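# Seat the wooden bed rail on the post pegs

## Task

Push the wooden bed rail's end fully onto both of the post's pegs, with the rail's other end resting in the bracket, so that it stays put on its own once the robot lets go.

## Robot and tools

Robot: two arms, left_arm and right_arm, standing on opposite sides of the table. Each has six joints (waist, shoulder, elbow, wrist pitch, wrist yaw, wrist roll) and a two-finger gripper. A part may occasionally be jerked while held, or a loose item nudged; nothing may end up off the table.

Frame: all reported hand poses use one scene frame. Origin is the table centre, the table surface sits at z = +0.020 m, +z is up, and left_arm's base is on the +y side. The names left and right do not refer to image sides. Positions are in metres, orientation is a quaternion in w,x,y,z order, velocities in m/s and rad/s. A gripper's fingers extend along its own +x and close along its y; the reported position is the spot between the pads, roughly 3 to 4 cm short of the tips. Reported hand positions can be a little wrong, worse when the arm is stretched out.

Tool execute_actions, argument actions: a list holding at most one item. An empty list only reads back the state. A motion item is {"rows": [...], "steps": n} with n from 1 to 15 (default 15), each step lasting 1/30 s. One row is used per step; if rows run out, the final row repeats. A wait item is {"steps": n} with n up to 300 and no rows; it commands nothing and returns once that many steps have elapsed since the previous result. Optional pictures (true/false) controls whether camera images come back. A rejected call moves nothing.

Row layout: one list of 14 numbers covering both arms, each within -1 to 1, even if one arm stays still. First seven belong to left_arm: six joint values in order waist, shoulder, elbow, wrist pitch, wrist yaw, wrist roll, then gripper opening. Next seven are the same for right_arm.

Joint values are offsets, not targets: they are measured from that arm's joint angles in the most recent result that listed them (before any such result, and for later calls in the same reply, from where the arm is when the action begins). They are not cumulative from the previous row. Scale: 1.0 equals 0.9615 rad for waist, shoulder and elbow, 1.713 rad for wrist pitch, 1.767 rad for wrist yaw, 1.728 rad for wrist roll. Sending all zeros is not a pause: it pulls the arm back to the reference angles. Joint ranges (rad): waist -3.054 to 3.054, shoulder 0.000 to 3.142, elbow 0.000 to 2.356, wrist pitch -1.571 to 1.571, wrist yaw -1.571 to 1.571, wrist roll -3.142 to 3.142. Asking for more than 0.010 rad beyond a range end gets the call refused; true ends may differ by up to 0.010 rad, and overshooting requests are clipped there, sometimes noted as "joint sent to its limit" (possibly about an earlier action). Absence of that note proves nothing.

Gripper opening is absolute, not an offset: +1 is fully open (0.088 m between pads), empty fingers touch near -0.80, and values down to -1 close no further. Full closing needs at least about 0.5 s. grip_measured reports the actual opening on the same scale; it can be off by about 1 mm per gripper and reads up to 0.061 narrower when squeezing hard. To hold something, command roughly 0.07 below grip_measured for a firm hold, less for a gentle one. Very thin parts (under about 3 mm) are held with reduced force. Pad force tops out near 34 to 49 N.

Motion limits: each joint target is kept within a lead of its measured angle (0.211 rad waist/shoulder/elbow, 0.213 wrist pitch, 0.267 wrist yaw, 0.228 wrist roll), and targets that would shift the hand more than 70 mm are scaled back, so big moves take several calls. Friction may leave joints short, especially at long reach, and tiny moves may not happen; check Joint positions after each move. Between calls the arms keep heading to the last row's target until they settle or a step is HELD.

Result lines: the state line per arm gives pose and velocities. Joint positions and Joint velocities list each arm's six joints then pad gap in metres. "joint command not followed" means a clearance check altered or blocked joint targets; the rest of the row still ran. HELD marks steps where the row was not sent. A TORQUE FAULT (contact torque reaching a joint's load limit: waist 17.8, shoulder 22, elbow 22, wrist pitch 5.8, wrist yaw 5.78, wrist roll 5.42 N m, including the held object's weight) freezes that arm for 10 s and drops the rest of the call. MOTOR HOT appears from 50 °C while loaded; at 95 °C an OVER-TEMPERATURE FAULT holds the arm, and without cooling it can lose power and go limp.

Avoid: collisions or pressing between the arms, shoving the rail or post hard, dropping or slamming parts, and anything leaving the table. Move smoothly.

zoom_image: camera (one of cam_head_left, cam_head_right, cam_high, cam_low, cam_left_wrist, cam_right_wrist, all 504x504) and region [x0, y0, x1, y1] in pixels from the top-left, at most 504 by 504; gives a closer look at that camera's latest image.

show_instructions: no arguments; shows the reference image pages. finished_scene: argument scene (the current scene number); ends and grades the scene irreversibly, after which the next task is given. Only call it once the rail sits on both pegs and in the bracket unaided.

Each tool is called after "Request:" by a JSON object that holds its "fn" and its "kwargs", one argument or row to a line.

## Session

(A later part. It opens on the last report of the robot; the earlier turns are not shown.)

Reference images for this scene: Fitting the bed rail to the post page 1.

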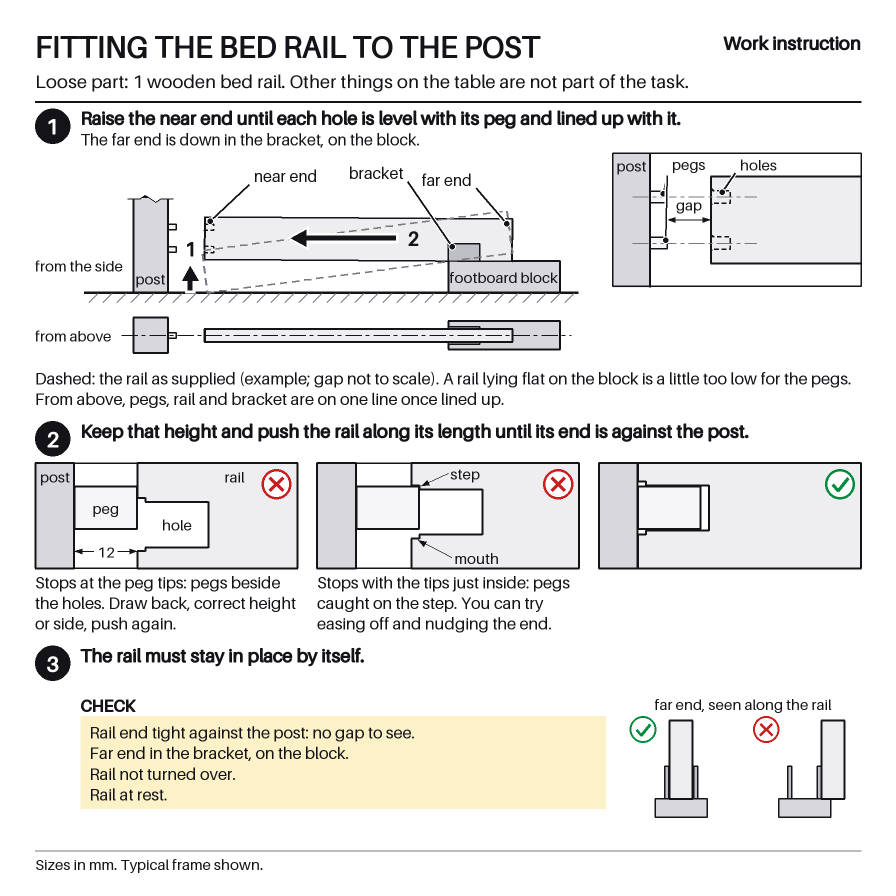

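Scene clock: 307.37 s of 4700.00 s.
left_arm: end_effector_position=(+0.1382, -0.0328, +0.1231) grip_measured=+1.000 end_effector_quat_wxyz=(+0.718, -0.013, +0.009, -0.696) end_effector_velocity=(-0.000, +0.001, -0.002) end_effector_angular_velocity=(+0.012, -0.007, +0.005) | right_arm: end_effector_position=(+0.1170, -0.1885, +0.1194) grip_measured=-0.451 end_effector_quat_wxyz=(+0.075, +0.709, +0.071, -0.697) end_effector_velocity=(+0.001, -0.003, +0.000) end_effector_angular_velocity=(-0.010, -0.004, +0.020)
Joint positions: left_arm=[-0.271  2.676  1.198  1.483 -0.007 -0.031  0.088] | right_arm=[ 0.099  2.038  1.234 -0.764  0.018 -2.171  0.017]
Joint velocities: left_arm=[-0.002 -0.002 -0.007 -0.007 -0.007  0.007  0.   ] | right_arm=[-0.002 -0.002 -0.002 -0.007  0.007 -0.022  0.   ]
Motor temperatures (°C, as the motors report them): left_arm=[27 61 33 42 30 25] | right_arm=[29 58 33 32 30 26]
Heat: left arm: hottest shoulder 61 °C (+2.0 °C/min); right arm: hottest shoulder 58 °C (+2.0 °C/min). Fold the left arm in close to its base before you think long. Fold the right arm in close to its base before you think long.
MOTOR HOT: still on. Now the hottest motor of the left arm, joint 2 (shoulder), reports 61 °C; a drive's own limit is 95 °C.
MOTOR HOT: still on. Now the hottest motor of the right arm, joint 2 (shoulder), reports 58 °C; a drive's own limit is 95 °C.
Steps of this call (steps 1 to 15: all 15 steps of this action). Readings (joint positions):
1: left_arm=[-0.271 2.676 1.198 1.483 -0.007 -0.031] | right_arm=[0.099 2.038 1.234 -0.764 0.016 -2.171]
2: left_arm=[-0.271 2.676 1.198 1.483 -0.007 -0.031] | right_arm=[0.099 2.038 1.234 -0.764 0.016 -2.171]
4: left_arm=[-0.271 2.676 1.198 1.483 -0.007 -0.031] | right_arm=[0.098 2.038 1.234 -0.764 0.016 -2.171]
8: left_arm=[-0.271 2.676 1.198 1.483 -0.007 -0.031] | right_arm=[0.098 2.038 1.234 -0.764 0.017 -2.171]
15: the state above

Request:
{"fn": "execute_actions", "kwargs": {
  "actions": [
    {"rows":[[0,0,0,0,0,0,1,0.006,0,0,0,-0.002,0,-0.6],[0,0,0,0,0,0,1,0.006,0,0,0,-0.002,0,-0.6],[0,0,0,0,0,0,1,0.006,0,0,0,-0.002,0,-0.6],[0,0,0,0,0,0,1,0.006,0.0115,0,0,-0.002,0,-0.6]],"steps":15}
  ],
  "pictures": false
}}

Request:
{"fn": "execute_actions", "kwargs": {
  "actions": [
    {"rows":[[0,0,0,0,0,0,1,-0.01,0,0,0.001,0.005,0,-0.6],[0,0,0,0,0,0,1,-0.018,0,0,0.001,0.012,0,-0.6],[0,0,0,0,0,0,1,-0.025,0,0,0.001,0.02,0,-0.6],[0,0,0,0,0,0,1,-0.028,0,0,0.001,0.024,0,-0.6]],"steps":15}
  ],
  "pictures": false
}}

Scene clock: 313.20 s of 4700.00 s.
left_arm: end_effector_position=(+0.1382, -0.0328, +0.1231) grip_measured=+1.000 end_effector_quat_wxyz=(+0.718, -0.013, +0.009, -0.696) end_effector_velocity=(-0.000, +0.001, -0.004) end_effector_angular_velocity=(+0.012, +0.008, +0.005) | right_arm: end_effector_position=(+0.1161, -0.1883, +0.1191) grip_measured=-0.451 end_effector_quat_wxyz=(+0.077, +0.710, +0.071, -0.697) end_effector_velocity=(-0.004, -0.003, -0.002) end_effector_angular_velocity=(-0.013, +0.013, -0.005)
Joint positions: left_arm=[-0.271  2.676  1.198  1.483 -0.007 -0.031  0.088] | right_arm=[ 0.102  2.04   1.234 -0.764  0.02  -2.171  0.017]
Joint velocities: left_arm=[-0.002  0.002 -0.002 -0.007 -0.007 -0.007  0.   ] | right_arm=[ 0.002  0.002 -0.007 -0.007 -0.007  0.007  0.   ]
Motor temperatures (°C, as the motors report them): left_arm=[27 61 33 42 30 25] | right_arm=[29 58 33 32 30 26]
Heat: left arm: hottest shoulder 61 °C (+2.0 °C/min); right arm: hottest shoulder 58 °C (+2.0 °C/min). Fold the left arm in close to its base before you think long. Fold the right arm in close to its base before you think long.
MOTOR HOT: still on. Now the hottest motor of the left arm, joint 2 (shoulder), reports 61 °C; a drive's own limit is 95 °C.
MOTOR HOT: still on. Now the hottest motor of the right arm, joint 2 (shoulder), reports 58 °C; a drive's own limit is 95 °C.
Steps of this call (steps 1 to 15: the robot went on to your last target; steps 16 to 90: nothing new was sent; then 2.33 s passed at rest; steps 91 to 105: all 15 steps of this action). Readings (joint positions):
91: left_arm=[-0.271 2.676 1.198 1.483 -0.007 -0.031] | right_arm=[0.101 2.038 1.234 -0.764 0.020 -2.171]
92: left_arm=[-0.271 2.676 1.198 1.483 -0.007 -0.031] | right_arm=[0.102 2.038 1.234 -0.764 0.021 -2.171]
94: left_arm=[-0.271 2.676 1.198 1.483 -0.007 -0.031] | right_arm=[0.102 2.038 1.234 -0.764 0.021 -2.171]
98: left_arm=[-0.271 2.676 1.198 1.483 -0.007 -0.031] | right_arm=[0.102 2.039 1.234 -0.764 0.021 -2.171]
105: the state above

Scene clock: 313.70 s of 4700.00 s.
left_arm: end_effector_position=(+0.1382, -0.0328, +0.1231) grip_measured=+1.000 end_effector_quat_wxyz=(+0.718, -0.013, +0.009, -0.696) end_effector_velocity=(-0.002, +0.000, -0.001) end_effector_angular_velocity=(+0.008, -0.007, -0.010) | right_arm: end_effector_position=(+0.1170, -0.1886, +0.1191) grip_measured=-0.451 end_effector_quat_wxyz=(+0.076, +0.710, +0.070, -0.697) end_effector_velocity=(+0.001, -0.002, +0.002) end_effector_angular_velocity=(+0.000, +0.008, +0.000)
Joint positions: left_arm=[-0.271  2.676  1.198  1.483 -0.007 -0.031  0.088] | right_arm=[ 0.099  2.04   1.234 -0.764  0.02  -2.171  0.017]
Joint velocities: left_arm=[-0.002 -0.002 -0.002 -0.007  0.007  0.007  0.   ] | right_arm=[-0.007 -0.007 -0.002 -0.007 -0.007 -0.007 -0.   ]
Motor temperatures (°C, as the motors report them): left_arm=[27 61 33 42 30 25] | right_arm=[29 58 33 32 30 26]
Heat: left arm: hottest shoulder 61 °C (+2.0 °C/min); right arm: hottest shoulder 58 °C (+2.0 °C/min). Fold the left arm in close to its base before you think long. Fold the right arm in close to its base before you think long.
MOTOR HOT: still on. Now the hottest motor of the left arm, joint 2 (shoulder), reports 61 °C; a drive's own limit is 95 °C.
MOTOR HOT: still on. Now the hottest motor of the right arm, joint 2 (shoulder), reports 58 °C; a drive's own limit is 95 °C.
Steps of this call (steps 1 to 15: all 15 steps of this action). Readings (joint positions):
1: left_arm=[-0.271 2.676 1.198 1.483 -0.007 -0.031] | right_arm=[0.101 2.040 1.234 -0.764 0.020 -2.171]
2: left_arm=[-0.271 2.676 1.198 1.483 -0.007 -0.031] | right_arm=[0.101 2.040 1.234 -0.764 0.020 -2.171]
4: left_arm=[-0.271 2.676 1.198 1.483 -0.007 -0.031] | right_arm=[0.099 2.040 1.234 -0.764 0.019 -2.171]
8: left_arm=[-0.271 2.676 1.198 1.483 -0.007 -0.031] | right_arm=[0.099 2.040 1.234 -0.764 0.020 -2.171]
15: the state above

Request:
{"fn": "execute_actions", "kwargs": {
  "actions": [
    {"rows":[[0,0,0,0,0,0,1,0.003,0,0,0,-0.003,0,-0.6],[0,0,0,0,0,0,1,0.003,0,0,0,-0.003,0,-0.6],[0,0,0,0,0,0,1,0.003,0,0,0,-0.003,0,-0.6],[0,0,0,0,0,0,1,0.003,0.011,0,0,-0.003,0,-0.6]],"steps":15}
  ],
  "pictures": false
}}

Request:
{"fn": "execute_actions", "kwargs": {
  "actions": [
    {"rows":[[0,0,0,0,0,0,1,-0.01,0,0,0.001,0.005,0,-0.6],[0,0,0,0,0,0,1,-0.018,0,0,0.001,0.012,0,-0.6],[0,0,0,0,0,0,1,-0.025,0,0,0.001,0.02,0,-0.6],[0,0,0,0,0,0,1,-0.028,0,0,0.001,0.024,0,-0.6]],"steps":15}
  ],
  "pictures": false
}}

Scene clock: 318.97 s of 4700.00 s.
left_arm: end_effector_position=(+0.1382, -0.0328, +0.1231) grip_measured=+1.000 end_effector_quat_wxyz=(+0.718, -0.013, +0.009, -0.696) end_effector_velocity=(-0.000, +0.001, -0.004) end_effector_angular_velocity=(+0.012, +0.008, +0.005) | right_arm: end_effector_position=(+0.1161, -0.1883, +0.1189) grip_measured=-0.451 end_effector_quat_wxyz=(+0.077, +0.709, +0.071, -0.697) end_effector_velocity=(-0.001, -0.002, +0.000) end_effector_angular_velocity=(-0.004, +0.010, +0.005)
Joint positions: left_arm=[-0.271  2.676  1.198  1.483 -0.007 -0.031  0.088] | right_arm=[ 0.102  2.04   1.234 -0.764  0.019 -2.171  0.017]
Joint velocities: left_arm=[-0.002  0.002 -0.002 -0.007 -0.007 -0.007  0.   ] | right_arm=[-0.002 -0.002 -0.002 -0.007 -0.007 -0.007  0.   ]
Motor temperatures (°C, as the motors report them): left_arm=[27 61 33 42 30 25] | right_arm=[29 57 33 32 30 26]
Heat: left arm: hottest shoulder 61 °C (+2.0 °C/min); right arm: hottest shoulder 57 °C (+1.0 °C/min). Fold the left arm in close to its base before you think long. Fold the right arm in close to its base before you think long.
MOTOR HOT: still on. Now the hottest motor of the left arm, joint 2 (shoulder), reports 61 °C; a drive's own limit is 95 °C.
MOTOR HOT: still on. Now the hottest motor of the right arm, joint 2 (shoulder), reports 57 °C; a drive's own limit is 95 °C.
Steps of this call (steps 1 to 15: the robot went on to your last target; steps 16 to 90: nothing new was sent; then 1.77 s passed at rest; steps 91 to 105: all 15 steps of this action). Readings (joint positions):
91: left_arm=[-0.271 2.676 1.198 1.483 -0.007 -0.031] | right_arm=[0.101 2.040 1.234 -0.764 0.021 -2.171]
92: left_arm=[-0.271 2.676 1.198 1.483 -0.007 -0.031] | right_arm=[0.101 2.040 1.234 -0.764 0.022 -2.171]
94: left_arm=[-0.271 2.676 1.198 1.483 -0.007 -0.031] | right_arm=[0.102 2.040 1.234 -0.764 0.021 -2.171]
98: left_arm=[-0.271 2.676 1.198 1.483 -0.007 -0.031] | right_arm=[0.102 2.040 1.234 -0.764 0.020 -2.171]
105: the state above

Scene clock: 319.47 s of 4700.00 s.
left_arm: end_effector_position=(+0.1382, -0.0328, +0.1231) grip_measured=+1.000 end_effector_quat_wxyz=(+0.718, -0.013, +0.009, -0.696) end_effector_velocity=(+0.002, +0.002, -0.005) end_effector_angular_velocity=(+0.017, +0.008, +0.020) | right_arm: end_effector_position=(+0.1171, -0.1887, +0.1189) grip_measured=-0.451 end_effector_quat_wxyz=(+0.076, +0.710, +0.070, -0.697) end_effector_velocity=(+0.001, -0.003, +0.000) end_effector_angular_velocity=(-0.004, +0.010, +0.000)
Joint positions: left_arm=[-0.271  2.676  1.198  1.483 -0.007 -0.031  0.088] | right_arm=[ 0.099  2.04   1.234 -0.764  0.02  -2.171  0.017]
Joint velocities: left_arm=[-0.002  0.002 -0.007 -0.007 -0.022 -0.007  0.   ] | right_arm=[-0.007 -0.002 -0.002 -0.007 -0.007 -0.007 -0.   ]
Motor temperatures (°C, as the motors report them): left_arm=[27 61 33 42 30 25] | right_arm=[29 57 33 32 30 26]
Heat: left arm: hottest shoulder 61 °C (+2.0 °C/min); right arm: hottest shoulder 57 °C (+1.0 °C/min). Fold the left arm in close to its base before you think long. Fold the right arm in close to its base before you think long.
MOTOR HOT: still on. Now the hottest motor of the left arm, joint 2 (shoulder), reports 61 °C; a drive's own limit is 95 °C.
MOTOR HOT: still on. Now the hottest motor of the right arm, joint 2 (shoulder), reports 57 °C; a drive's own limit is 95 °C.
Steps of this call (steps 1 to 15: all 15 steps of this action). Readings (joint positions):
1: left_arm=[-0.271 2.676 1.198 1.483 -0.007 -0.031] | right_arm=[0.101 2.040 1.234 -0.764 0.019 -2.171]
2: left_arm=[-0.271 2.676 1.198 1.483 -0.007 -0.031] | right_arm=[0.100 2.040 1.234 -0.764 0.019 -2.171]
4: left_arm=[-0.271 2.676 1.198 1.483 -0.007 -0.031] | right_arm=[0.099 2.040 1.234 -0.764 0.019 -2.171]
8: left_arm=[-0.271 2.676 1.198 1.483 -0.007 -0.031] | right_arm=[0.099 2.040 1.234 -0.764 0.020 -2.171]
15: the state above

Request:
{"fn": "execute_actions", "kwargs": {
  "actions": [
    {"rows":[[0,0,0,0,0,0,1,0.003,0,0,0,-0.003,0,-0.6],[0,0,0,0,0,0,1,0.003,0,0,0,-0.003,0,-0.6],[0,0,0,0,0,0,1,0.003,0,0,0,-0.003,0,-0.6],[0,0,0,0,0,0,1,0.003,-0.02,-0.01,0.006,-0.003,0,-0.6],[0,0,0,0,0,0,1,0.003,-0.039,-0.02,0.0123,-0.003,0,-0.6]],"steps":15}
  ],
  "pictures": false
}}

Request:
{"fn": "execute_actions", "kwargs": {
  "actions": [
    {"rows":[[0,0,0,0,0,0,1,0,-0.02,-0.01,0.006,0,0,-0.6],[0,0,0,0,0,0,1,0,-0.039,-0.02,0.0123,0,0,-0.6]],"steps":15}
  ],
  "pictures": false
}}

Scene clock: 327.73 s of 4700.00 s.
left_arm: end_effector_position=(+0.1382, -0.0328, +0.1231) grip_measured=+1.000 end_effector_quat_wxyz=(+0.718, -0.013, +0.009, -0.696) end_effector_velocity=(-0.002, -0.001, +0.004) end_effector_angular_velocity=(-0.012, +0.007, -0.010) | right_arm: end_effector_position=(+0.1162, -0.1881, +0.1195) grip_measured=-0.451 end_effector_quat_wxyz=(+0.072, +0.711, +0.075, -0.695) end_effector_velocity=(-0.002, -0.004, -0.001) end_effector_angular_velocity=(-0.009, +0.011, +0.005)
Joint positions: left_arm=[-0.271  2.676  1.198  1.483 -0.007 -0.031  0.088] | right_arm=[ 0.101  2.03   1.221 -0.747  0.018 -2.171  0.017]
Joint velocities: left_arm=[-0.002 -0.002  0.002  0.007  0.007 -0.007  0.   ] | right_arm=[-0.002 -0.002 -0.007 -0.007 -0.007 -0.007 -0.   ]
Motor temperatures (°C, as the motors report them): left_arm=[27 61 33 42 30 25] | right_arm=[29 57 33 31 31 26]
Heat: left arm: hottest shoulder 61 °C (+1.0 °C/min); right arm: hottest shoulder 57 °C (+1.0 °C/min). Fold the left arm in close to its base before you think long. Fold the right arm in close to its base before you think long.
MOTOR HOT: still on. Now the hottest motor of the left arm, joint 2 (shoulder), reports 61 °C; a drive's own limit is 95 °C.
MOTOR HOT: still on. Now the hottest motor of the right arm, joint 2 (shoulder), reports 57 °C; a drive's own limit is 95 °C.
Steps of this call (steps 1 to 15: the robot went on to your last target; steps 16 to 90: nothing new was sent; then 4.77 s passed at rest; steps 91 to 105: all 15 steps of this action). Readings (joint positions):
91: left_arm=[-0.271 2.676 1.198 1.483 -0.007 -0.031] | right_arm=[0.101 2.040 1.234 -0.764 0.021 -2.171]
92: left_arm=[-0.271 2.676 1.198 1.483 -0.007 -0.031] | right_arm=[0.101 2.040 1.234 -0.764 0.021 -2.171]
94: left_arm=[-0.271 2.676 1.198 1.483 -0.007 -0.031] | right_arm=[0.101 2.040 1.234 -0.764 0.021 -2.171]
98: left_arm=[-0.271 2.676 1.198 1.483 -0.007 -0.031] | right_arm=[0.101 2.033 1.224 -0.752 0.019 -2.171]
105: the state above

Scene clock: 328.23 s of 4700.00 s.
left_arm: end_effector_position=(+0.1382, -0.0328, +0.1231) grip_measured=+1.000 end_effector_quat_wxyz=(+0.718, -0.013, +0.009, -0.696) end_effector_velocity=(-0.000, +0.001, -0.004) end_effector_angular_velocity=(+0.012, +0.008, +0.005) | right_arm: end_effector_position=(+0.1162, -0.1884, +0.1196) grip_measured=-0.451 end_effector_quat_wxyz=(+0.069, +0.713, +0.078, -0.693) end_effector_velocity=(+0.003, +0.003, +0.000) end_effector_angular_velocity=(+0.017, -0.015, +0.005)
Joint positions: left_arm=[-0.271  2.676  1.198  1.483 -0.007 -0.031  0.088] | right_arm=[ 0.101  2.021  1.207 -0.731  0.018 -2.171  0.017]
Joint velocities: left_arm=[-0.002  0.002 -0.002 -0.007 -0.007 -0.007  0.   ] | right_arm=[-0.002 -0.002 -0.002  0.022  0.007 -0.007 -0.   ]
Motor temperatures (°C, as the motors report them): left_arm=[27 61 33 42 30 25] | right_arm=[29 57 33 31 31 26]
Heat: left arm: hottest shoulder 61 °C (+1.0 °C/min); right arm: hottest shoulder 57 °C (+1.0 °C/min). Fold the left arm in close to its base before you think long. Fold the right arm in close to its base before you think long.
MOTOR HOT: still on. Now the hottest motor of the left arm, joint 2 (shoulder), reports 61 °C; a drive's own limit is 95 °C.
MOTOR HOT: still on. Now the hottest motor of the right arm, joint 2 (shoulder), reports 57 °C; a drive's own limit is 95 °C.
Steps of this call (steps 1 to 15: all 15 steps of this action). Readings (joint positions):
1: left_arm=[-0.271 2.676 1.198 1.483 -0.007 -0.031] | right_arm=[0.101 2.030 1.220 -0.747 0.018 -2.171]
2: left_arm=[-0.271 2.676 1.198 1.483 -0.007 -0.031] | right_arm=[0.101 2.028 1.217 -0.743 0.018 -2.171]
4: left_arm=[-0.271 2.676 1.198 1.483 -0.007 -0.031] | right_arm=[0.101 2.024 1.212 -0.736 0.018 -2.171]
8: left_arm=[-0.271 2.676 1.198 1.483 -0.007 -0.031] | right_arm=[0.101 2.022 1.208 -0.733 0.018 -2.171]
15: the state above

θ=1.545, z .1196. Lower a bit and probe L walls.

Request:
{"fn": "execute_actions", "kwargs": {
  "actions": [
    {"rows":[[0,0,0,0,0,0,1,0,0.0125,0,0,0,0,-0.6]],"steps":12}
  ],
  "pictures": false
}}

Request:
{"fn": "execute_actions", "kwargs": {
  "actions": [
    {"rows":[[0,0,0,0,0,0,1,0,0,0,-0.013,0,0,-0.6]],"steps":12}
  ],
  "pictures": false
}}

Request:
{"fn": "execute_actions", "kwargs": {
  "actions": [
    {"rows":[[0,0,0,0,0,0,1,0,0,0,0.018,0,0,-0.6]],"steps":15}
  ],
  "pictures": false
}}

Scene clock: 332.27 s of 4700.00 s.
left_arm: end_effector_position=(+0.1382, -0.0328, +0.1231) grip_measured=+1.000 end_effector_quat_wxyz=(+0.718, -0.013, +0.009, -0.696) end_effector_velocity=(-0.000, +0.000, -0.001) end_effector_angular_velocity=(+0.007, +0.008, +0.005) | right_arm: end_effector_position=(+0.1161, -0.1887, +0.1191) grip_measured=-0.451 end_effector_quat_wxyz=(+0.069, +0.713, +0.078, -0.693) end_effector_velocity=(-0.003, -0.001, +0.000) end_effector_angular_velocity=(+0.001, +0.023, +0.005)
Joint positions: left_arm=[-0.271  2.676  1.198  1.483 -0.007 -0.031  0.088] | right_arm=[ 0.101  2.022  1.207 -0.732  0.018 -2.171  0.017]
Joint velocities: left_arm=[-0.002 -0.002 -0.002 -0.007 -0.007 -0.007  0.   ] | right_arm=[-0.002 -0.002 -0.002 -0.007 -0.022 -0.007 -0.   ]
Motor temperatures (°C, as the motors report them): left_arm=[27 61 33 42 30 25] | right_arm=[29 58 33 31 30 26]
Heat: left arm: hottest shoulder 61 °C (+1.0 °C/min); right arm: hottest shoulder 58 °C (+2.0 °C/min). Fold the left arm in close to its base before you think long. Fold the right arm in close to its base before you think long.
MOTOR HOT: still on. Now the hottest motor of the left arm, joint 2 (shoulder), reports 61 °C; a drive's own limit is 95 °C.
MOTOR HOT: still on. Now the hottest motor of the right arm, joint 2 (shoulder), reports 58 °C; a drive's own limit is 95 °C.
Steps of this call (steps 1 to 15: the robot went on to your last target; steps 16 to 90: nothing new was sent; then 0.63 s passed at rest; steps 91 to 102: all 12 steps of this action). Readings (joint positions):
91: left_arm=[-0.271 2.676 1.198 1.483 -0.007 -0.031] | right_arm=[0.101 2.021 1.207 -0.731 0.018 -2.171]
92: left_arm=[-0.271 2.676 1.198 1.483 -0.007 -0.031] | right_arm=[0.101 2.021 1.207 -0.731 0.018 -2.171]
94: left_arm=[-0.271 2.676 1.198 1.483 -0.007 -0.031] | right_arm=[0.101 2.022 1.207 -0.731 0.018 -2.171]
98: left_arm=[-0.271 2.676 1.198 1.483 -0.007 -0.031] | right_arm=[0.101 2.022 1.207 -0.732 0.018 -2.171]
102: the state above

Scene clock: 332.67 s of 4700.00 s.
left_arm: end_effector_position=(+0.1382, -0.0328, +0.1231) grip_measured=+1.000 end_effector_quat_wxyz=(+0.718, -0.013, +0.009, -0.696) end_effector_velocity=(+0.002, -0.001, +0.006) end_effector_angular_velocity=(-0.017, -0.008, +0.020) | right_arm: end_effector_position=(+0.1155, -0.1900, +0.1191) grip_measured=-0.451 end_effector_quat_wxyz=(+0.071, +0.712, +0.076, -0.695) end_effector_velocity=(+0.002, +0.000, +0.000) end_effector_angular_velocity=(+0.004, -0.010, -0.010)
Joint positions: left_arm=[-0.271  2.676  1.198  1.483 -0.007 -0.031  0.088] | right_arm=[ 0.101  2.022  1.207 -0.739  0.018 -2.171  0.017]
Joint velocities: left_arm=[-0.002 -0.007  0.002  0.007 -0.022  0.007  0.   ] | right_arm=[-0.002 -0.002 -0.002  0.007  0.007  0.007 -0.   ]
Motor temperatures (°C, as the motors report them): left_arm=[27 61 33 42 30 25] | right_arm=[29 58 33 31 30 26]
Heat: left arm: hottest shoulder 61 °C (+1.0 °C/min); right arm: hottest shoulder 58 °C (+2.0 °C/min). Fold the left arm in close to its base before you think long. Fold the right arm in close to its base before you think long.
MOTOR HOT: still on. Now the hottest motor of the left arm, joint 2 (shoulder), reports 61 °C; a drive's own limit is 95 °C.
MOTOR HOT: still on. Now the hottest motor of the right arm, joint 2 (shoulder), reports 58 °C; a drive's own limit is 95 °C.
Steps of this call (steps 1 to 12: all 12 steps of this action). Readings (joint positions):
1: left_arm=[-0.271 2.676 1.198 1.483 -0.007 -0.031] | right_arm=[0.101 2.022 1.207 -0.734 0.018 -2.171]
2: left_arm=[-0.271 2.676 1.198 1.483 -0.007 -0.031] | right_arm=[0.101 2.022 1.207 -0.737 0.018 -2.171]
4: left_arm=[-0.271 2.676 1.198 1.483 -0.007 -0.031] | right_arm=[0.101 2.022 1.207 -0.738 0.018 -2.171]
8: left_arm=[-0.271 2.676 1.198 1.483 -0.007 -0.031] | right_arm=[0.101 2.022 1.207 -0.739 0.018 -2.171]
12: the state above

Scene clock: 333.17 s of 4700.00 s.
left_arm: end_effector_position=(+0.1382, -0.0328, +0.1231) grip_measured=+1.000 end_effector_quat_wxyz=(+0.718, -0.013, +0.009, -0.696) end_effector_velocity=(-0.000, +0.001, +0.000) end_effector_angular_velocity=(+0.008, -0.007, +0.005) | right_arm: end_effector_position=(+0.1162, -0.1879, +0.1189) grip_measured=-0.451 end_effector_quat_wxyz=(+0.067, +0.713, +0.079, -0.694) end_effector_velocity=(-0.002, -0.004, -0.001) end_effector_angular_velocity=(-0.008, +0.012, -0.010)
Joint positions: left_arm=[-0.271  2.676  1.198  1.483 -0.007 -0.031  0.088] | right_arm=[ 0.101  2.022  1.206 -0.726  0.016 -2.171  0.017]
Joint velocities: left_arm=[-0.002 -0.007 -0.007 -0.007 -0.007  0.007  0.   ] | right_arm=[-0.002 -0.002 -0.007 -0.007 -0.007  0.007 -0.   ]
Motor temperatures (°C, as the motors report them): left_arm=[27 61 33 42 30 25] | right_arm=[29 58 33 31 30 26]
Heat: left arm: hottest shoulder 61 °C (+1.0 °C/min); right arm: hottest shoulder 58 °C (+2.0 °C/min). Fold the left arm in close to its base before you think long. Fold the right arm in close to its base before you think long.
MOTOR HOT: still on. Now the hottest motor of the left arm, joint 2 (shoulder), reports 61 °C; a drive's own limit is 95 °C.
MOTOR HOT: still on. Now the hottest motor of the right arm, joint 2 (shoulder), reports 58 °C; a drive's own limit is 95 °C.
Steps of this call (steps 1 to 15: all 15 steps of this action). Readings (joint positions):
1: left_arm=[-0.271 2.676 1.198 1.483 -0.007 -0.031] | right_arm=[0.101 2.022 1.207 -0.737 0.018 -2.171]
2: left_arm=[-0.271 2.676 1.198 1.483 -0.007 -0.031] | right_arm=[0.101 2.022 1.207 -0.735 0.018 -2.171]
4: left_arm=[-0.271 2.676 1.198 1.483 -0.007 -0.031] | right_arm=[0.101 2.022 1.207 -0.730 0.016 -2.171]
8: left_arm=[-0.271 2.676 1.198 1.483 -0.007 -0.031] | right_arm=[0.101 2.022 1.207 -0.728 0.016 -2.171]
15: the state above

Request:
{"fn": "execute_actions", "kwargs": {
  "actions": [
    {"rows":[[0,0,0,0,0,0,1,0,0.01,0.016,-0.006,0,0,-0.6],[0,0,0,0,0,0,1,0,0.019,0.032,-0.0128,0,0,-0.6]],"steps":15}
  ],
  "pictures": false
}}

Request:
{"fn": "execute_actions", "kwargs": {
  "actions": [
    {"rows":[[0,0,0,0,0,0,1,0,0.01,0.016,-0.006,0,0,-0.6],[0,0,0,0,0,0,1,0,0.019,0.032,-0.0128,0,0,-0.6]],"steps":15}
  ],
  "pictures": false
}}

Scene clock: 344.50 s of 4700.00 s.
left_arm: end_effector_position=(+0.1382, -0.0328, +0.1231) grip_measured=+1.000 end_effector_quat_wxyz=(+0.718, -0.013, +0.009, -0.696) end_effector_velocity=(+0.002, +0.002, -0.002) end_effector_angular_velocity=(+0.012, +0.008, +0.010) | right_arm: end_effector_position=(+0.1160, -0.1883, +0.1187) grip_measured=-0.451 end_effector_quat_wxyz=(+0.072, +0.710, +0.075, -0.696) end_effector_velocity=(-0.001, -0.002, +0.000) end_effector_angular_velocity=(-0.004, +0.010, +0.005)
Joint positions: left_arm=[-0.271  2.676  1.198  1.483 -0.007 -0.031  0.088] | right_arm=[ 0.101  2.032  1.22  -0.746  0.016 -2.171  0.017]
Joint velocities: left_arm=[ 0.002 -0.002 -0.007 -0.007 -0.007 -0.007  0.   ] | right_arm=[-0.002 -0.002 -0.002 -0.007 -0.007 -0.007 -0.   ]
Motor temperatures (°C, as the motors report them): left_arm=[27 61 32 43 30 25] | right_arm=[28 57 33 33 29 26]
Heat: left arm: hottest shoulder 61 °C (+1.0 °C/min); right arm: hottest shoulder 57 °C (+1.0 °C/min). Fold the left arm in close to its base before you think long. Fold the right arm in close to its base before you think long.
MOTOR HOT: still on. Now the hottest motor of the left arm, joint 2 (shoulder), reports 61 °C; a drive's own limit is 95 °C.
MOTOR HOT: still on. Now the hottest motor of the right arm, joint 2 (shoulder), reports 57 °C; a drive's own limit is 95 °C.
Steps of this call (steps 1 to 15: the robot went on to your last target; steps 16 to 90: nothing new was sent; then 7.83 s passed at rest; steps 91 to 105: all 15 steps of this action). Readings (joint positions):
91: left_arm=[-0.271 2.676 1.198 1.483 -0.007 -0.031] | right_arm=[0.101 2.022 1.206 -0.727 0.016 -2.171]
92: left_arm=[-0.271 2.676 1.198 1.483 -0.007 -0.031] | right_arm=[0.101 2.024 1.207 -0.730 0.016 -2.171]
94: left_arm=[-0.271 2.676 1.198 1.483 -0.007 -0.031] | right_arm=[0.101 2.027 1.213 -0.737 0.016 -2.171]
98: left_arm=[-0.271 2.676 1.198 1.483 -0.007 -0.031] | right_arm=[0.101 2.031 1.218 -0.744 0.016 -2.171]
105: the state above

Scene clock: 345.00 s of 4700.00 s.
left_arm: end_effector_position=(+0.1382, -0.0328, +0.1231) grip_measured=+1.000 end_effector_quat_wxyz=(+0.718, -0.013, +0.009, -0.696) end_effector_velocity=(+0.002, +0.000, -0.001) end_effector_angular_velocity=(+0.007, +0.008, +0.020) | right_arm: end_effector_position=(+0.1160, -0.1882, +0.1188) grip_measured=-0.451 end_effector_quat_wxyz=(+0.076, +0.708, +0.071, -0.698) end_effector_velocity=(-0.004, -0.009, -0.001) end_effector_angular_velocity=(-0.036, +0.023, +0.005)
Joint positions: left_arm=[-0.271  2.676  1.198  1.483 -0.007 -0.031  0.088] | right_arm=[ 0.101  2.041  1.234 -0.764  0.016 -2.171  0.017]
Joint velocities: left_arm=[-0.002 -0.002 -0.002 -0.007 -0.022 -0.007  0.   ] | right_arm=[-0.002 -0.002 -0.007 -0.037 -0.007 -0.007 -0.   ]
Motor temperatures (°C, as the motors report them): left_arm=[27 61 32 43 30 25] | right_arm=[28 57 33 33 29 26]
Heat: left arm: hottest shoulder 61 °C (+1.0 °C/min); right arm: hottest shoulder 57 °C (+1.0 °C/min). Fold the left arm in close to its base before you think long. Fold the right arm in close to its base before you think long.
MOTOR HOT: still on. Now the hottest motor of the left arm, joint 2 (shoulder), reports 61 °C; a drive's own limit is 95 °C.
MOTOR HOT: still on. Now the hottest motor of the right arm, joint 2 (shoulder), reports 57 °C; a drive's own limit is 95 °C.
Steps of this call (steps 1 to 15: all 15 steps of this action). Readings (joint positions):
1: left_arm=[-0.271 2.676 1.198 1.483 -0.007 -0.031] | right_arm=[0.101 2.032 1.220 -0.747 0.016 -2.171]
2: left_arm=[-0.271 2.676 1.198 1.483 -0.007 -0.031] | right_arm=[0.101 2.033 1.224 -0.753 0.016 -2.171]
4: left_arm=[-0.271 2.676 1.198 1.483 -0.007 -0.031] | right_arm=[0.101 2.037 1.230 -0.760 0.016 -2.171]
8: left_arm=[-0.271 2.676 1.198 1.483 -0.007 -0.031] | right_arm=[0.101 2.040 1.234 -0.763 0.016 -2.171]
15: the state above

Go to outward wall, then sweep inward under light push.

Request:
{"fn": "execute_actions", "kwargs": {
  "actions": [
    {"rows":[[0,0,0,0,0,0,1,0,0,0,0.007,0,0,-0.6]],"steps":8}
  ],
  "pictures": false
}}

Request:
{"fn": "execute_actions", "kwargs": {
  "actions": [
    {"rows":[[0,0,0,0,0,0,1,-0.01,0,0,0,0.005,0,-0.6],[0,0,0,0,0,0,1,-0.018,0,0,0,0.012,0,-0.6],[0,0,0,0,0,0,1,-0.023,0,0,0,0.018,0,-0.6],[0,0,0,0,0,0,1,-0.023,0,0,-0.003,0.018,0,-0.6],[0,0,0,0,0,0,1,-0.023,0,0,-0.005,0.018,0,-0.6],[0,0,0,0,0,0,1,-0.023,0,0,-0.006,0.018,0,-0.6],[0,0,0,0,0,0,1,-0.023,0,0,-0.007,0.018,0,-0.6],[0,0,0,0,0,0,1,-0.023,0,0,-0.008,0.018,0,-0.6],[0,0,0,0,0,0,1,-0.023,0,0,-0.009,0.018,0,-0.6],[0,0,0,0,0,0,1,-0.023,0,0,-0.010,0.018,0,-0.6],[0,0,0,0,0,0,1,-0.023,0,0,-0.011,0.018,0,-0.6],[0,0,0,0,0,0,1,-0.023,0,0,-0.012,0.018,0,-0.6],[0,0,0,0,0,0,1,-0.023,0,0,-0.013,0.018,0,-0.6],[0,0,0,0,0,0,1,-0.023,0,0,-0.014,0.018,0,-0.6],[0,0,0,0,0,0,1,-0.023,0,0,-0.015,0.018,0,-0.6]],"steps":15}
  ],
  "pictures": false
}}

Scene clock: 353.97 s of 4700.00 s.
left_arm: end_effector_position=(+0.1382, -0.0328, +0.1231) grip_measured=+1.000 end_effector_quat_wxyz=(+0.718, -0.013, +0.009, -0.696) end_effector_velocity=(-0.002, +0.001, -0.002) end_effector_angular_velocity=(+0.012, -0.007, -0.010) | right_arm: end_effector_position=(+0.1163, -0.1877, +0.1188) grip_measured=-0.451 end_effector_quat_wxyz=(+0.075, +0.709, +0.072, -0.698) end_effector_velocity=(-0.000, -0.000, +0.001) end_effector_angular_velocity=(+0.000, +0.008, +0.020)
Joint positions: left_arm=[-0.271  2.676  1.198  1.483 -0.007 -0.031  0.088] | right_arm=[ 0.101  2.041  1.235 -0.762  0.016 -2.171  0.017]
Joint velocities: left_arm=[-0.002 -0.002 -0.007 -0.007  0.007  0.007  0.   ] | right_arm=[-0.002 -0.002  0.002 -0.007 -0.007 -0.022 -0.   ]
Motor temperatures (°C, as the motors report them): left_arm=[27 62 32 43 30 25] | right_arm=[28 56 33 32 29 26]
Heat: left arm: hottest shoulder 62 °C (+2.0 °C/min); right arm: hottest shoulder 56 °C (+0.0 °C/min). Fold the left arm in close to its base before you think long. Fold the right arm in close to its base before you think long.
MOTOR HOT: still on. Now the hottest motor of the left arm, joint 2 (shoulder), reports 62 °C; a drive's own limit is 95 °C.
MOTOR HOT: still on. Now the hottest motor of the right arm, joint 2 (shoulder), reports 56 °C; a drive's own limit is 95 °C.
Steps of this call (steps 1 to 15: the robot went on to your last target; steps 16 to 90: nothing new was sent; then 5.70 s passed at rest; steps 91 to 98: all 8 steps of this action). Readings (joint positions):
91: left_arm=[-0.271 2.676 1.198 1.483 -0.007 -0.031] | right_arm=[0.101 2.041 1.235 -0.764 0.016 -2.171]
92: left_arm=[-0.271 2.676 1.198 1.483 -0.007 -0.031] | right_arm=[0.101 2.041 1.235 -0.764 0.016 -2.171]
94: left_arm=[-0.271 2.676 1.198 1.483 -0.007 -0.031] | right_arm=[0.101 2.041 1.235 -0.763 0.016 -2.171]
98: the state above

Scene clock: 354.47 s of 4700.00 s.
left_arm: end_effector_position=(+0.1382, -0.0328, +0.1231) grip_measured=+1.000 end_effector_quat_wxyz=(+0.718, -0.013, +0.009, -0.696) end_effector_velocity=(+0.002, +0.000, -0.001) end_effector_angular_velocity=(+0.007, +0.008, +0.020) | right_arm: end_effector_position=(+0.1168, -0.1893, +0.1188) grip_measured=-0.451 end_effector_quat_wxyz=(+0.077, +0.708, +0.069, -0.698) end_effector_velocity=(-0.003, -0.003, +0.001) end_effector_angular_velocity=(-0.013, +0.013, +0.010)
Joint positions: left_arm=[-0.271  2.676  1.198  1.483 -0.007 -0.031  0.088] | right_arm=[ 0.098  2.041  1.235 -0.768  0.018 -2.171  0.017]
Joint velocities: left_arm=[-0.002 -0.002 -0.002 -0.007 -0.022 -0.007  0.   ] | right_arm=[ 0.002 -0.002  0.002 -0.022 -0.007 -0.007 -0.   ]
Motor temperatures (°C, as the motors report them): left_arm=[27 62 32 43 30 25] | right_arm=[28 56 33 32 29 26]
Heat: left arm: hottest shoulder 62 °C (+2.0 °C/min); right arm: hottest shoulder 56 °C (+0.0 °C/min). Fold the left arm in close to its base before you think long. Fold the right arm in close to its base before you think long.
MOTOR HOT: still on. Now the hottest motor of the left arm, joint 2 (shoulder), reports 62 °C; a drive's own limit is 95 °C.
MOTOR HOT: still on. Now the hottest motor of the right arm, joint 2 (shoulder), reports 56 °C; a drive's own limit is 95 °C.
Steps of this call (steps 1 to 15: all 15 steps of this action). Readings (joint positions):
1: left_arm=[-0.271 2.676 1.198 1.483 -0.007 -0.031] | right_arm=[0.100 2.041 1.235 -0.762 0.016 -2.171]
2: left_arm=[-0.271 2.676 1.198 1.483 -0.007 -0.031] | right_arm=[0.099 2.041 1.235 -0.762 0.016 -2.171]
4: left_arm=[-0.271 2.676 1.198 1.483 -0.007 -0.031] | right_arm=[0.098 2.041 1.235 -0.762 0.015 -2.171]
8: left_arm=[-0.271 2.676 1.198 1.483 -0.007 -0.031] | right_arm=[0.098 2.041 1.235 -0.765 0.017 -2.171]
15: the state above

Request:
{"fn": "execute_actions", "kwargs": {
  "actions": [
    {"rows":[[0,0,0,0,0,0,1,0.003,0,0,0,-0.003,0,-0.6],[0,0,0,0,0,0,1,0.003,0,0,0,-0.003,0,-0.6],[0,0,0,0,0,0,1,0.003,0,0,0,-0.003,0,-0.6],[0,0,0,0,0,0,1,0.003,0.0115,0,0,-0.003,0,-0.6]],"steps":14}
  ],
  "pictures": false
}}

Request:
{"fn": "execute_actions", "kwargs": {
  "actions": [
    {"rows":[[0,0,0,0,0,0,1,-0.01,0,0,0,0.005,0,-0.6],[0,0,0,0,0,0,1,-0.018,0,0,0,0.012,0,-0.6],[0,0,0,0,0,0,1,-0.023,0,0,0,0.018,0,-0.6],[0,0,0,0,0,0,1,-0.023,0,0,0.003,0.018,0,-0.6],[0,0,0,0,0,0,1,-0.023,0,0,0.005,0.018,0,-0.6],[0,0,0,0,0,0,1,-0.023,0,0,0.006,0.018,0,-0.6],[0,0,0,0,0,0,1,-0.023,0,0,0.007,0.018,0,-0.6],[0,0,0,0,0,0,1,-0.023,0,0,0.008,0.018,0,-0.6],[0,0,0,0,0,0,1,-0.023,0,0,0.009,0.018,0,-0.6],[0,0,0,0,0,0,1,-0.023,0,0,0.010,0.018,0,-0.6],[0,0,0,0,0,0,1,-0.023,0,0,0.011,0.018,0,-0.6],[0,0,0,0,0,0,1,-0.023,0,0,0.012,0.018,0,-0.6],[0,0,0,0,0,0,1,-0.023,0,0,0.013,0.018,0,-0.6],[0,0,0,0,0,0,1,-0.023,0,0,0.014,0.018,0,-0.6],[0,0,0,0,0,0,1,-0.023,0,0,0.015,0.018,0,-0.6]],"steps":15}
  ],
  "pictures": false
}}

Scene clock: 362.87 s of 4700.00 s.
left_arm: end_effector_position=(+0.1382, -0.0328, +0.1231) grip_measured=+1.000 end_effector_quat_wxyz=(+0.718, -0.013, +0.009, -0.696) end_effector_velocity=(+0.005, -0.001, +0.000) end_effector_angular_velocity=(+0.003, -0.007, +0.024) | right_arm: end_effector_position=(+0.1165, -0.1889, +0.1187) grip_measured=-0.451 end_effector_quat_wxyz=(+0.077, +0.708, +0.069, -0.698) end_effector_velocity=(-0.002, -0.005, +0.000) end_effector_angular_velocity=(-0.018, +0.015, +0.005)
Joint positions: left_arm=[-0.271  2.676  1.198  1.483 -0.007 -0.031  0.088] | right_arm=[ 0.099  2.041  1.235 -0.767  0.018 -2.171  0.017]
Joint velocities: left_arm=[ 0.002 -0.002  0.002 -0.007 -0.022  0.007  0.   ] | right_arm=[-0.002 -0.002 -0.002 -0.022 -0.007 -0.007 -0.   ]
Motor temperatures (°C, as the motors report them): left_arm=[27 62 32 43 30 25] | right_arm=[28 56 33 33 29 26]
Heat: left arm: hottest shoulder 62 °C (+2.0 °C/min); right arm: hottest shoulder 56 °C (-1.0 °C/min). Fold the left arm in close to its base before you think long. Fold the right arm in close to its base before you think long.
MOTOR HOT: still on. Now the hottest motor of the left arm, joint 2 (shoulder), reports 62 °C; a drive's own limit is 95 °C.
MOTOR HOT: still on. Now the hottest motor of the right arm, joint 2 (shoulder), reports 56 °C; a drive's own limit is 95 °C.
Steps of this call (steps 1 to 15: the robot went on to your last target; steps 16 to 90: nothing new was sent; then 4.93 s passed at rest; steps 91 to 104: all 14 steps of this action). Readings (joint positions):
91: left_arm=[-0.271 2.676 1.198 1.483 -0.007 -0.031] | right_arm=[0.099 2.041 1.235 -0.768 0.018 -2.171]
92: left_arm=[-0.271 2.676 1.198 1.483 -0.007 -0.031] | right_arm=[0.099 2.041 1.235 -0.768 0.018 -2.171]
94: left_arm=[-0.271 2.676 1.198 1.483 -0.007 -0.031] | right_arm=[0.099 2.041 1.235 -0.768 0.018 -2.171]
98: left_arm=[-0.271 2.676 1.198 1.483 -0.007 -0.031] | right_arm=[0.099 2.041 1.235 -0.767 0.018 -2.171]
104: the state above

Scene clock: 363.37 s of 4700.00 s.
left_arm: end_effector_position=(+0.1382, -0.0328, +0.1231) grip_measured=+1.000 end_effector_quat_wxyz=(+0.718, -0.013, +0.009, -0.696) end_effector_velocity=(-0.001, -0.000, -0.002) end_effector_angular_velocity=(+0.007, +0.008, +0.015) | right_arm: end_effector_position=(+0.1171, -0.1885, +0.1187) grip_measured=-0.451 end_effector_quat_wxyz=(+0.076, +0.709, +0.070, -0.698) end_effector_velocity=(+0.004, +0.005, +0.003) end_effector_angular_velocity=(+0.027, -0.019, -0.010)
Joint positions: left_arm=[-0.271  2.676  1.198  1.483 -0.007 -0.031  0.088] | right_arm=[ 0.099  2.041  1.235 -0.764  0.018 -2.171  0.017]
Joint velocities: left_arm=[-0.007  0.002  0.002 -0.007 -0.022 -0.007  0.   ] | right_arm=[-0.002 -0.007  0.002  0.022  0.007  0.007 -0.   ]
Motor temperatures (°C, as the motors report them): left_arm=[27 62 32 43 30 25] | right_arm=[28 56 33 33 29 26]
Heat: left arm: hottest shoulder 62 °C (+2.0 °C/min); right arm: hottest shoulder 56 °C (-1.0 °C/min). Fold the left arm in close to its base before you think long. Fold the right arm in close to its base before you think long.
MOTOR HOT: still on. Now the hottest motor of the left arm, joint 2 (shoulder), reports 62 °C; a drive's own limit is 95 °C.
MOTOR HOT: still on. Now the hottest motor of the right arm, joint 2 (shoulder), reports 56 °C; a drive's own limit is 95 °C.
Steps of this call (steps 1 to 15: all 15 steps of this action). Readings (joint positions):
1: left_arm=[-0.271 2.676 1.198 1.483 -0.007 -0.031] | right_arm=[0.099 2.041 1.235 -0.767 0.018 -2.171]
2: left_arm=[-0.271 2.676 1.198 1.483 -0.007 -0.031] | right_arm=[0.099 2.041 1.235 -0.767 0.017 -2.171]
4: left_arm=[-0.271 2.676 1.198 1.483 -0.007 -0.031] | right_arm=[0.099 2.041 1.235 -0.767 0.018 -2.171]
8: left_arm=[-0.271 2.676 1.198 1.483 -0.007 -0.031] | right_arm=[0.099 2.041 1.235 -0.765 0.018 -2.171]
15: the state above

Request:
{"fn": "execute_actions", "kwargs": {
  "actions": [
    {"rows":[[0,0,0,0,0,0,1,-0.022,0.008,0,0,0.018,0,-0.6],[0,0,0,0,0,0,1,-0.022,0.010,0,0,0.018,0,-0.6],[0,0,0,0,0,0,1,-0.022,0.012,0,0,0.018,0,-0.6],[0,0,0,0,0,0,1,-0.022,0.014,0,0,0.018,0,-0.6],[0,0,0,0,0,0,1,-0.022,0.016,0,0,0.018,0,-0.6],[0,0,0,0,0,0,1,-0.022,0.018,0,0,0.018,0,-0.6],[0,0,0,0,0,0,1,-0.022,0.020,0,0,0.018,0,-0.6],[0,0,0,0,0,0,1,-0.022,0.022,0,0,0.018,0,-0.6],[0,0,0,0,0,0,1,-0.022,0.024,0,0,0.018,0,-0.6],[0,0,0,0,0,0,1,-0.022,0.026,0,0,0.018,0,-0.6],[0,0,0,0,0,0,1,-0.022,0.028,0,0,0.018,0,-0.6]],"steps":15}
  ],
  "pictures": false
}}

Scene clock: 367.77 s of 4700.00 s.
left_arm: end_effector_position=(+0.1382, -0.0328, +0.1231) grip_measured=+1.000 end_effector_quat_wxyz=(+0.718, -0.013, +0.009, -0.696) end_effector_velocity=(-0.002, +0.000, -0.001) end_effector_angular_velocity=(+0.007, +0.007, -0.010) | right_arm: end_effector_position=(+0.1167, -0.1895, +0.1174) grip_measured=-0.451 end_effector_quat_wxyz=(+0.078, +0.708, +0.068, -0.699) end_effector_velocity=(+0.001, +0.007, +0.003) end_effector_angular_velocity=(+0.032, -0.005, +0.010)
Joint positions: left_arm=[-0.271  2.676  1.198  1.483 -0.007 -0.031  0.088] | right_arm=[ 0.099  2.045  1.234 -0.766  0.018 -2.171  0.017]
Joint velocities: left_arm=[-0.002 -0.002 -0.002 -0.007  0.007 -0.007  0.   ] | right_arm=[ 0.002 -0.007  0.002  0.022 -0.007 -0.007 -0.   ]
Motor temperatures (°C, as the motors report them): left_arm=[27 62 32 43 30 25] | right_arm=[28 56 33 33 29 26]
Heat: left arm: hottest shoulder 62 °C (+1.0 °C/min); right arm: hottest shoulder 56 °C (-2.0 °C/min). Fold the left arm in close to its base before you think long. Fold the right arm in close to its base before you think long.
MOTOR HOT: still on. Now the hottest motor of the left arm, joint 2 (shoulder), reports 62 °C; a drive's own limit is 95 °C.
MOTOR HOT: still on. Now the hottest motor of the right arm, joint 2 (shoulder), reports 56 °C; a drive's own limit is 95 °C.
Steps of this call (steps 1 to 15: the robot went on to your last target; steps 16 to 90: nothing new was sent; then 0.90 s passed at rest; steps 91 to 105: all 15 steps of this action). Readings (joint positions):
91: left_arm=[-0.271 2.676 1.198 1.483 -0.007 -0.031] | right_arm=[0.099 2.041 1.234 -0.764 0.018 -2.171]
92: left_arm=[-0.271 2.676 1.198 1.483 -0.007 -0.031] | right_arm=[0.099 2.041 1.234 -0.764 0.018 -2.171]
94: left_arm=[-0.271 2.676 1.198 1.483 -0.007 -0.031] | right_arm=[0.099 2.041 1.234 -0.765 0.018 -2.171]
98: left_arm=[-0.271 2.676 1.198 1.483 -0.007 -0.031] | right_arm=[0.099 2.043 1.234 -0.766 0.018 -2.171]
105: the state above

Request:
{"fn": "execute_actions", "kwargs": {
  "actions": [
    {"rows":[[0,0,0,0,0,0,1,-0.022,-0.02,0,0.004,0.018,0,-0.6],[0,0,0,0,0,0,1,-0.022,-0.028,0,0.004,0.018,0,-0.6],[0,0,0,0,0,0,1,-0.022,-0.032,0,0.004,0.018,0,-0.6],[0,0,0,0,0,0,1,-0.022,-0.035,0,0.004,0.018,0,-0.6],[0,0,0,0,0,0,1,-0.022,-0.038,0,0.004,0.018,0,-0.6],[0,0,0,0,0,0,1,-0.022,-0.041,0,0.004,0.018,0,-0.6],[0,0,0,0,0,0,1,-0.022,-0.044,0,0.004,0.018,0,-0.6],[0,0,0,0,0,0,1,-0.022,-0.047,0,0.004,0.018,0,-0.6],[0,0,0,0,0,0,1,-0.022,-0.050,0,0.004,0.018,0,-0.6],[0,0,0,0,0,0,1,-0.022,-0.053,0,0.004,0.018,0,-0.6],[0,0,0,0,0,0,1,-0.022,-0.056,0,0.004,0.018,0,-0.6],[0,0,0,0,0,0,1,-0.022,-0.059,0,0.004,0.018,0,-0.6]],"steps":15}
  ],
  "pictures": false
}}

Scene clock: 374.63 s of 4700.00 s.
left_arm: end_effector_position=(+0.1382, -0.0328, +0.1231) grip_measured=+1.000 end_effector_quat_wxyz=(+0.718, -0.013, +0.009, -0.696) end_effector_velocity=(-0.002, +0.001, -0.006) end_effector_angular_velocity=(+0.027, +0.008, -0.010) | right_arm: end_effector_position=(+0.1173, -0.1879, +0.1207) grip_measured=-0.451 end_effector_quat_wxyz=(+0.073, +0.710, +0.072, -0.696) end_effector_velocity=(+0.000, +0.001, +0.004) end_effector_angular_velocity=(+0.018, +0.000, +0.005)
Joint positions: left_arm=[-0.271  2.676  1.198  1.483 -0.007 -0.031  0.088] | right_arm=[ 0.099  2.034  1.233 -0.762  0.018 -2.171  0.017]
Joint velocities: left_arm=[-0.002 -0.002 -0.007 -0.022  0.007 -0.007  0.   ] | right_arm=[-0.002 -0.017 -0.007  0.007 -0.007 -0.007 -0.   ]
Motor temperatures (°C, as the motors report them): left_arm=[27 62 32 43 30 25] | right_arm=[28 55 33 33 29 26]
Heat: left arm: hottest shoulder 62 °C (+1.0 °C/min); right arm: hottest shoulder 55 °C (-3.0 °C/min). Fold the left arm in close to its base before you think long. Fold the right arm in close to its base before you think long.
MOTOR HOT: still on. Now the hottest motor of the left arm, joint 2 (shoulder), reports 62 °C; a drive's own limit is 95 °C.
MOTOR HOT: still on. Now the hottest motor of the right arm, joint 2 (shoulder), reports 55 °C; a drive's own limit is 95 °C.
Steps of this call (steps 1 to 15: the robot went on to your last target; steps 16 to 90: nothing new was sent; then 3.37 s passed at rest; steps 91 to 105: all 15 steps of this action). Readings (joint positions):
91: left_arm=[-0.271 2.676 1.198 1.483 -0.007 -0.031] | right_arm=[0.099 2.045 1.234 -0.766 0.018 -2.171]
92: left_arm=[-0.271 2.676 1.198 1.483 -0.007 -0.031] | right_arm=[0.099 2.043 1.234 -0.766 0.018 -2.171]
94: left_arm=[-0.271 2.676 1.198 1.483 -0.007 -0.031] | right_arm=[0.099 2.041 1.234 -0.765 0.018 -2.171]
98: left_arm=[-0.271 2.676 1.198 1.483 -0.007 -0.031] | right_arm=[0.099 2.038 1.234 -0.764 0.018 -2.171]
105: the state above

Request:
{"fn": "execute_actions", "kwargs": {
  "actions": [
    {"rows":[[0,0,0,0,0,0,1,0.003,0,0,0,-0.003,0,-0.6],[0,0,0,0,0,0,1,0.003,0,0,0,-0.003,0,-0.6],[0,0,0,0,0,0,1,0.003,0,0,0,-0.003,0,-0.6],[0,0,0,0,0,0,1,0.003,0.0155,0,0,-0.003,0,-0.6]],"steps":15}
  ]
}}

Request:
{"fn": "zoom_image", "kwargs": {
  "camera": "cam_left_wrist",
  "region": [80, 160, 240, 300]
}}

Request:
{"fn": "zoom_image", "kwargs": {
  "camera": "cam_low",
  "region": [290, 220, 504, 504]
}}

Scene clock: 379.07 s of 4700.00 s.
left_arm: end_effector_position=(+0.1382, -0.0328, +0.1231) grip_measured=+1.000 end_effector_quat_wxyz=(+0.718, -0.013, +0.009, -0.696) end_effector_velocity=(-0.000, +0.000, -0.001) end_effector_angular_velocity=(+0.007, +0.008, +0.005) | right_arm: end_effector_position=(+0.1164, -0.1886, +0.1190) grip_measured=-0.451 end_effector_quat_wxyz=(+0.076, +0.709, +0.071, -0.698) end_effector_velocity=(-0.002, +0.002, +0.000) end_effector_angular_velocity=(+0.015, +0.018, +0.005)
Joint positions: left_arm=[-0.271  2.676  1.198  1.483 -0.007 -0.031  0.088] | right_arm=[ 0.1    2.038  1.232 -0.763  0.017 -2.171  0.017]
Joint velocities: left_arm=[-0.002 -0.002 -0.002 -0.007 -0.007 -0.007  0.   ] | right_arm=[-0.002 -0.002 -0.002  0.007 -0.022 -0.007 -0.   ]
Motor temperatures (°C, as the motors report them): left_arm=[27 62 32 43 30 25] | right_arm=[28 57 33 33 29 26]
Heat: left arm: hottest shoulder 62 °C (+1.0 °C/min); right arm: hottest shoulder 57 °C (+0.0 °C/min). Fold the left arm in close to its base before you think long. Fold the right arm in close to its base before you think long.
MOTOR HOT: still on. Now the hottest motor of the left arm, joint 2 (shoulder), reports 62 °C; a drive's own limit is 95 °C.
MOTOR HOT: still on. Now the hottest motor of the right arm, joint 2 (shoulder), reports 57 °C; a drive's own limit is 95 °C.
Steps of this call (steps 1 to 15: the robot went on to your last target; steps 16 to 90: nothing new was sent; then 0.93 s passed at rest; steps 91 to 105: all 15 steps of this action). Readings (joint positions):
91: left_arm=[-0.271 2.676 1.198 1.483 -0.007 -0.031] | right_arm=[0.099 2.033 1.232 -0.762 0.018 -2.171]
92: left_arm=[-0.271 2.676 1.198 1.483 -0.007 -0.031] | right_arm=[0.100 2.033 1.232 -0.762 0.019 -2.171]
94: left_arm=[-0.271 2.676 1.198 1.483 -0.007 -0.031] | right_arm=[0.100 2.035 1.232 -0.762 0.018 -2.171]
98: left_arm=[-0.271 2.676 1.198 1.483 -0.007 -0.031] | right_arm=[0.100 2.037 1.232 -0.763 0.017 -2.171]
105: the state above

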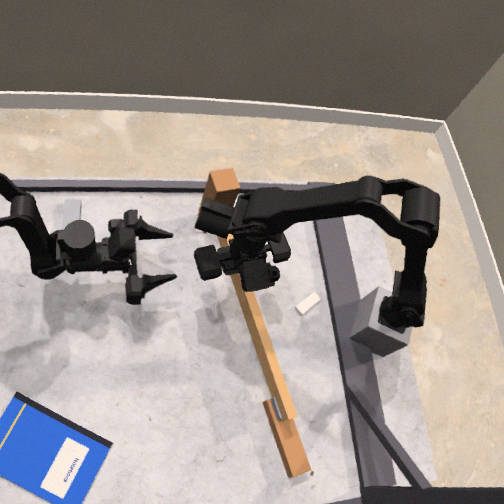

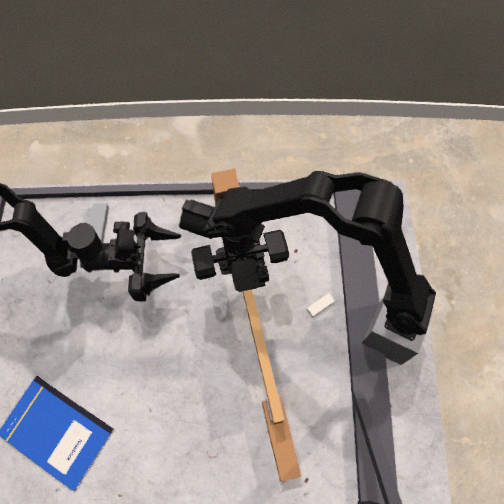

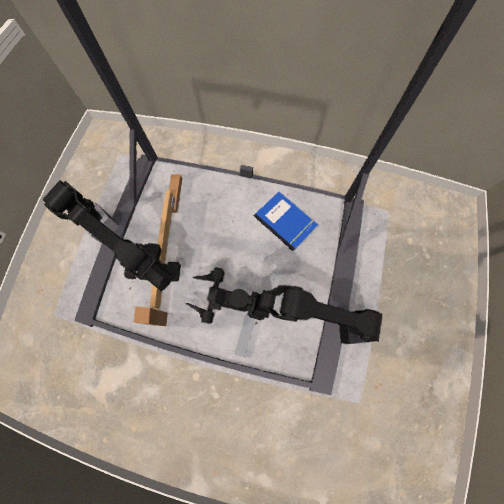

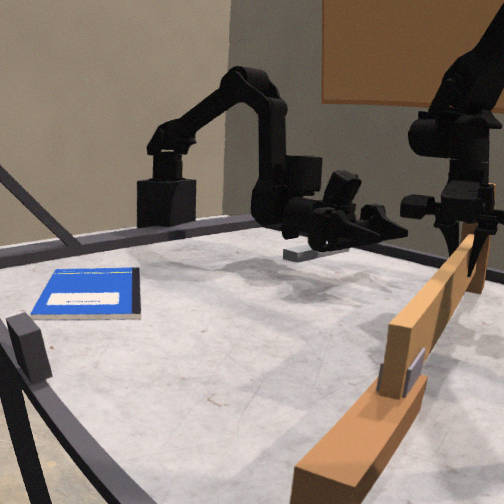

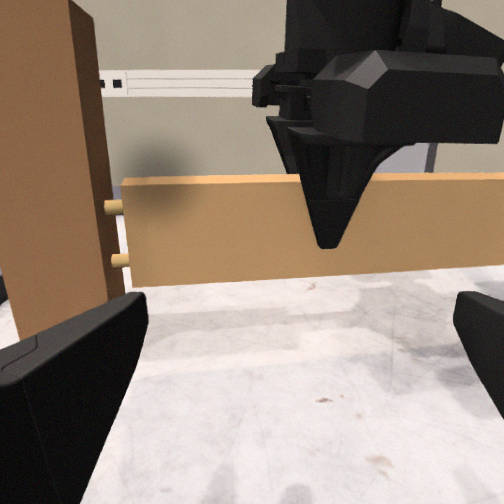

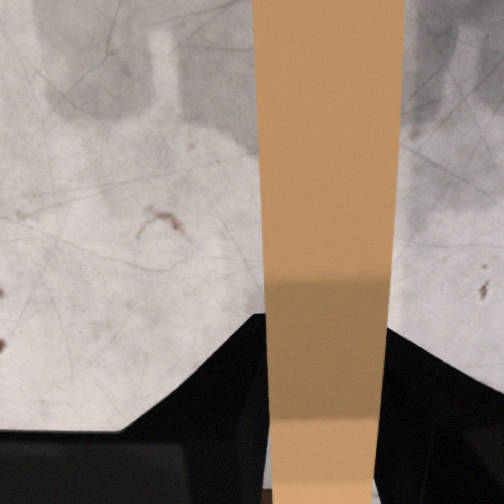

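Region (80, 160, 240, 300) of cam_left_wrist's 504x504 image, scaled by 3.150, with more detail than that image has; it fills the top 441 rows of this view, and the rest is white.

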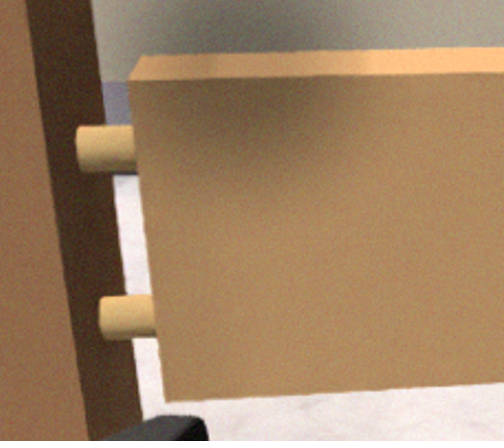

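Region (290, 220, 504, 504) of cam_low's 504x504 image, scaled by 1.775, with more detail than that image has; it fills the left 380 columns of this view, and the rest is white.

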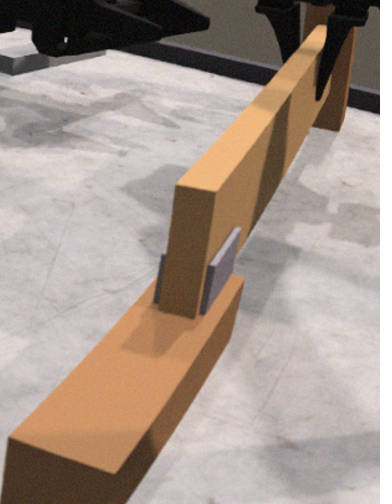

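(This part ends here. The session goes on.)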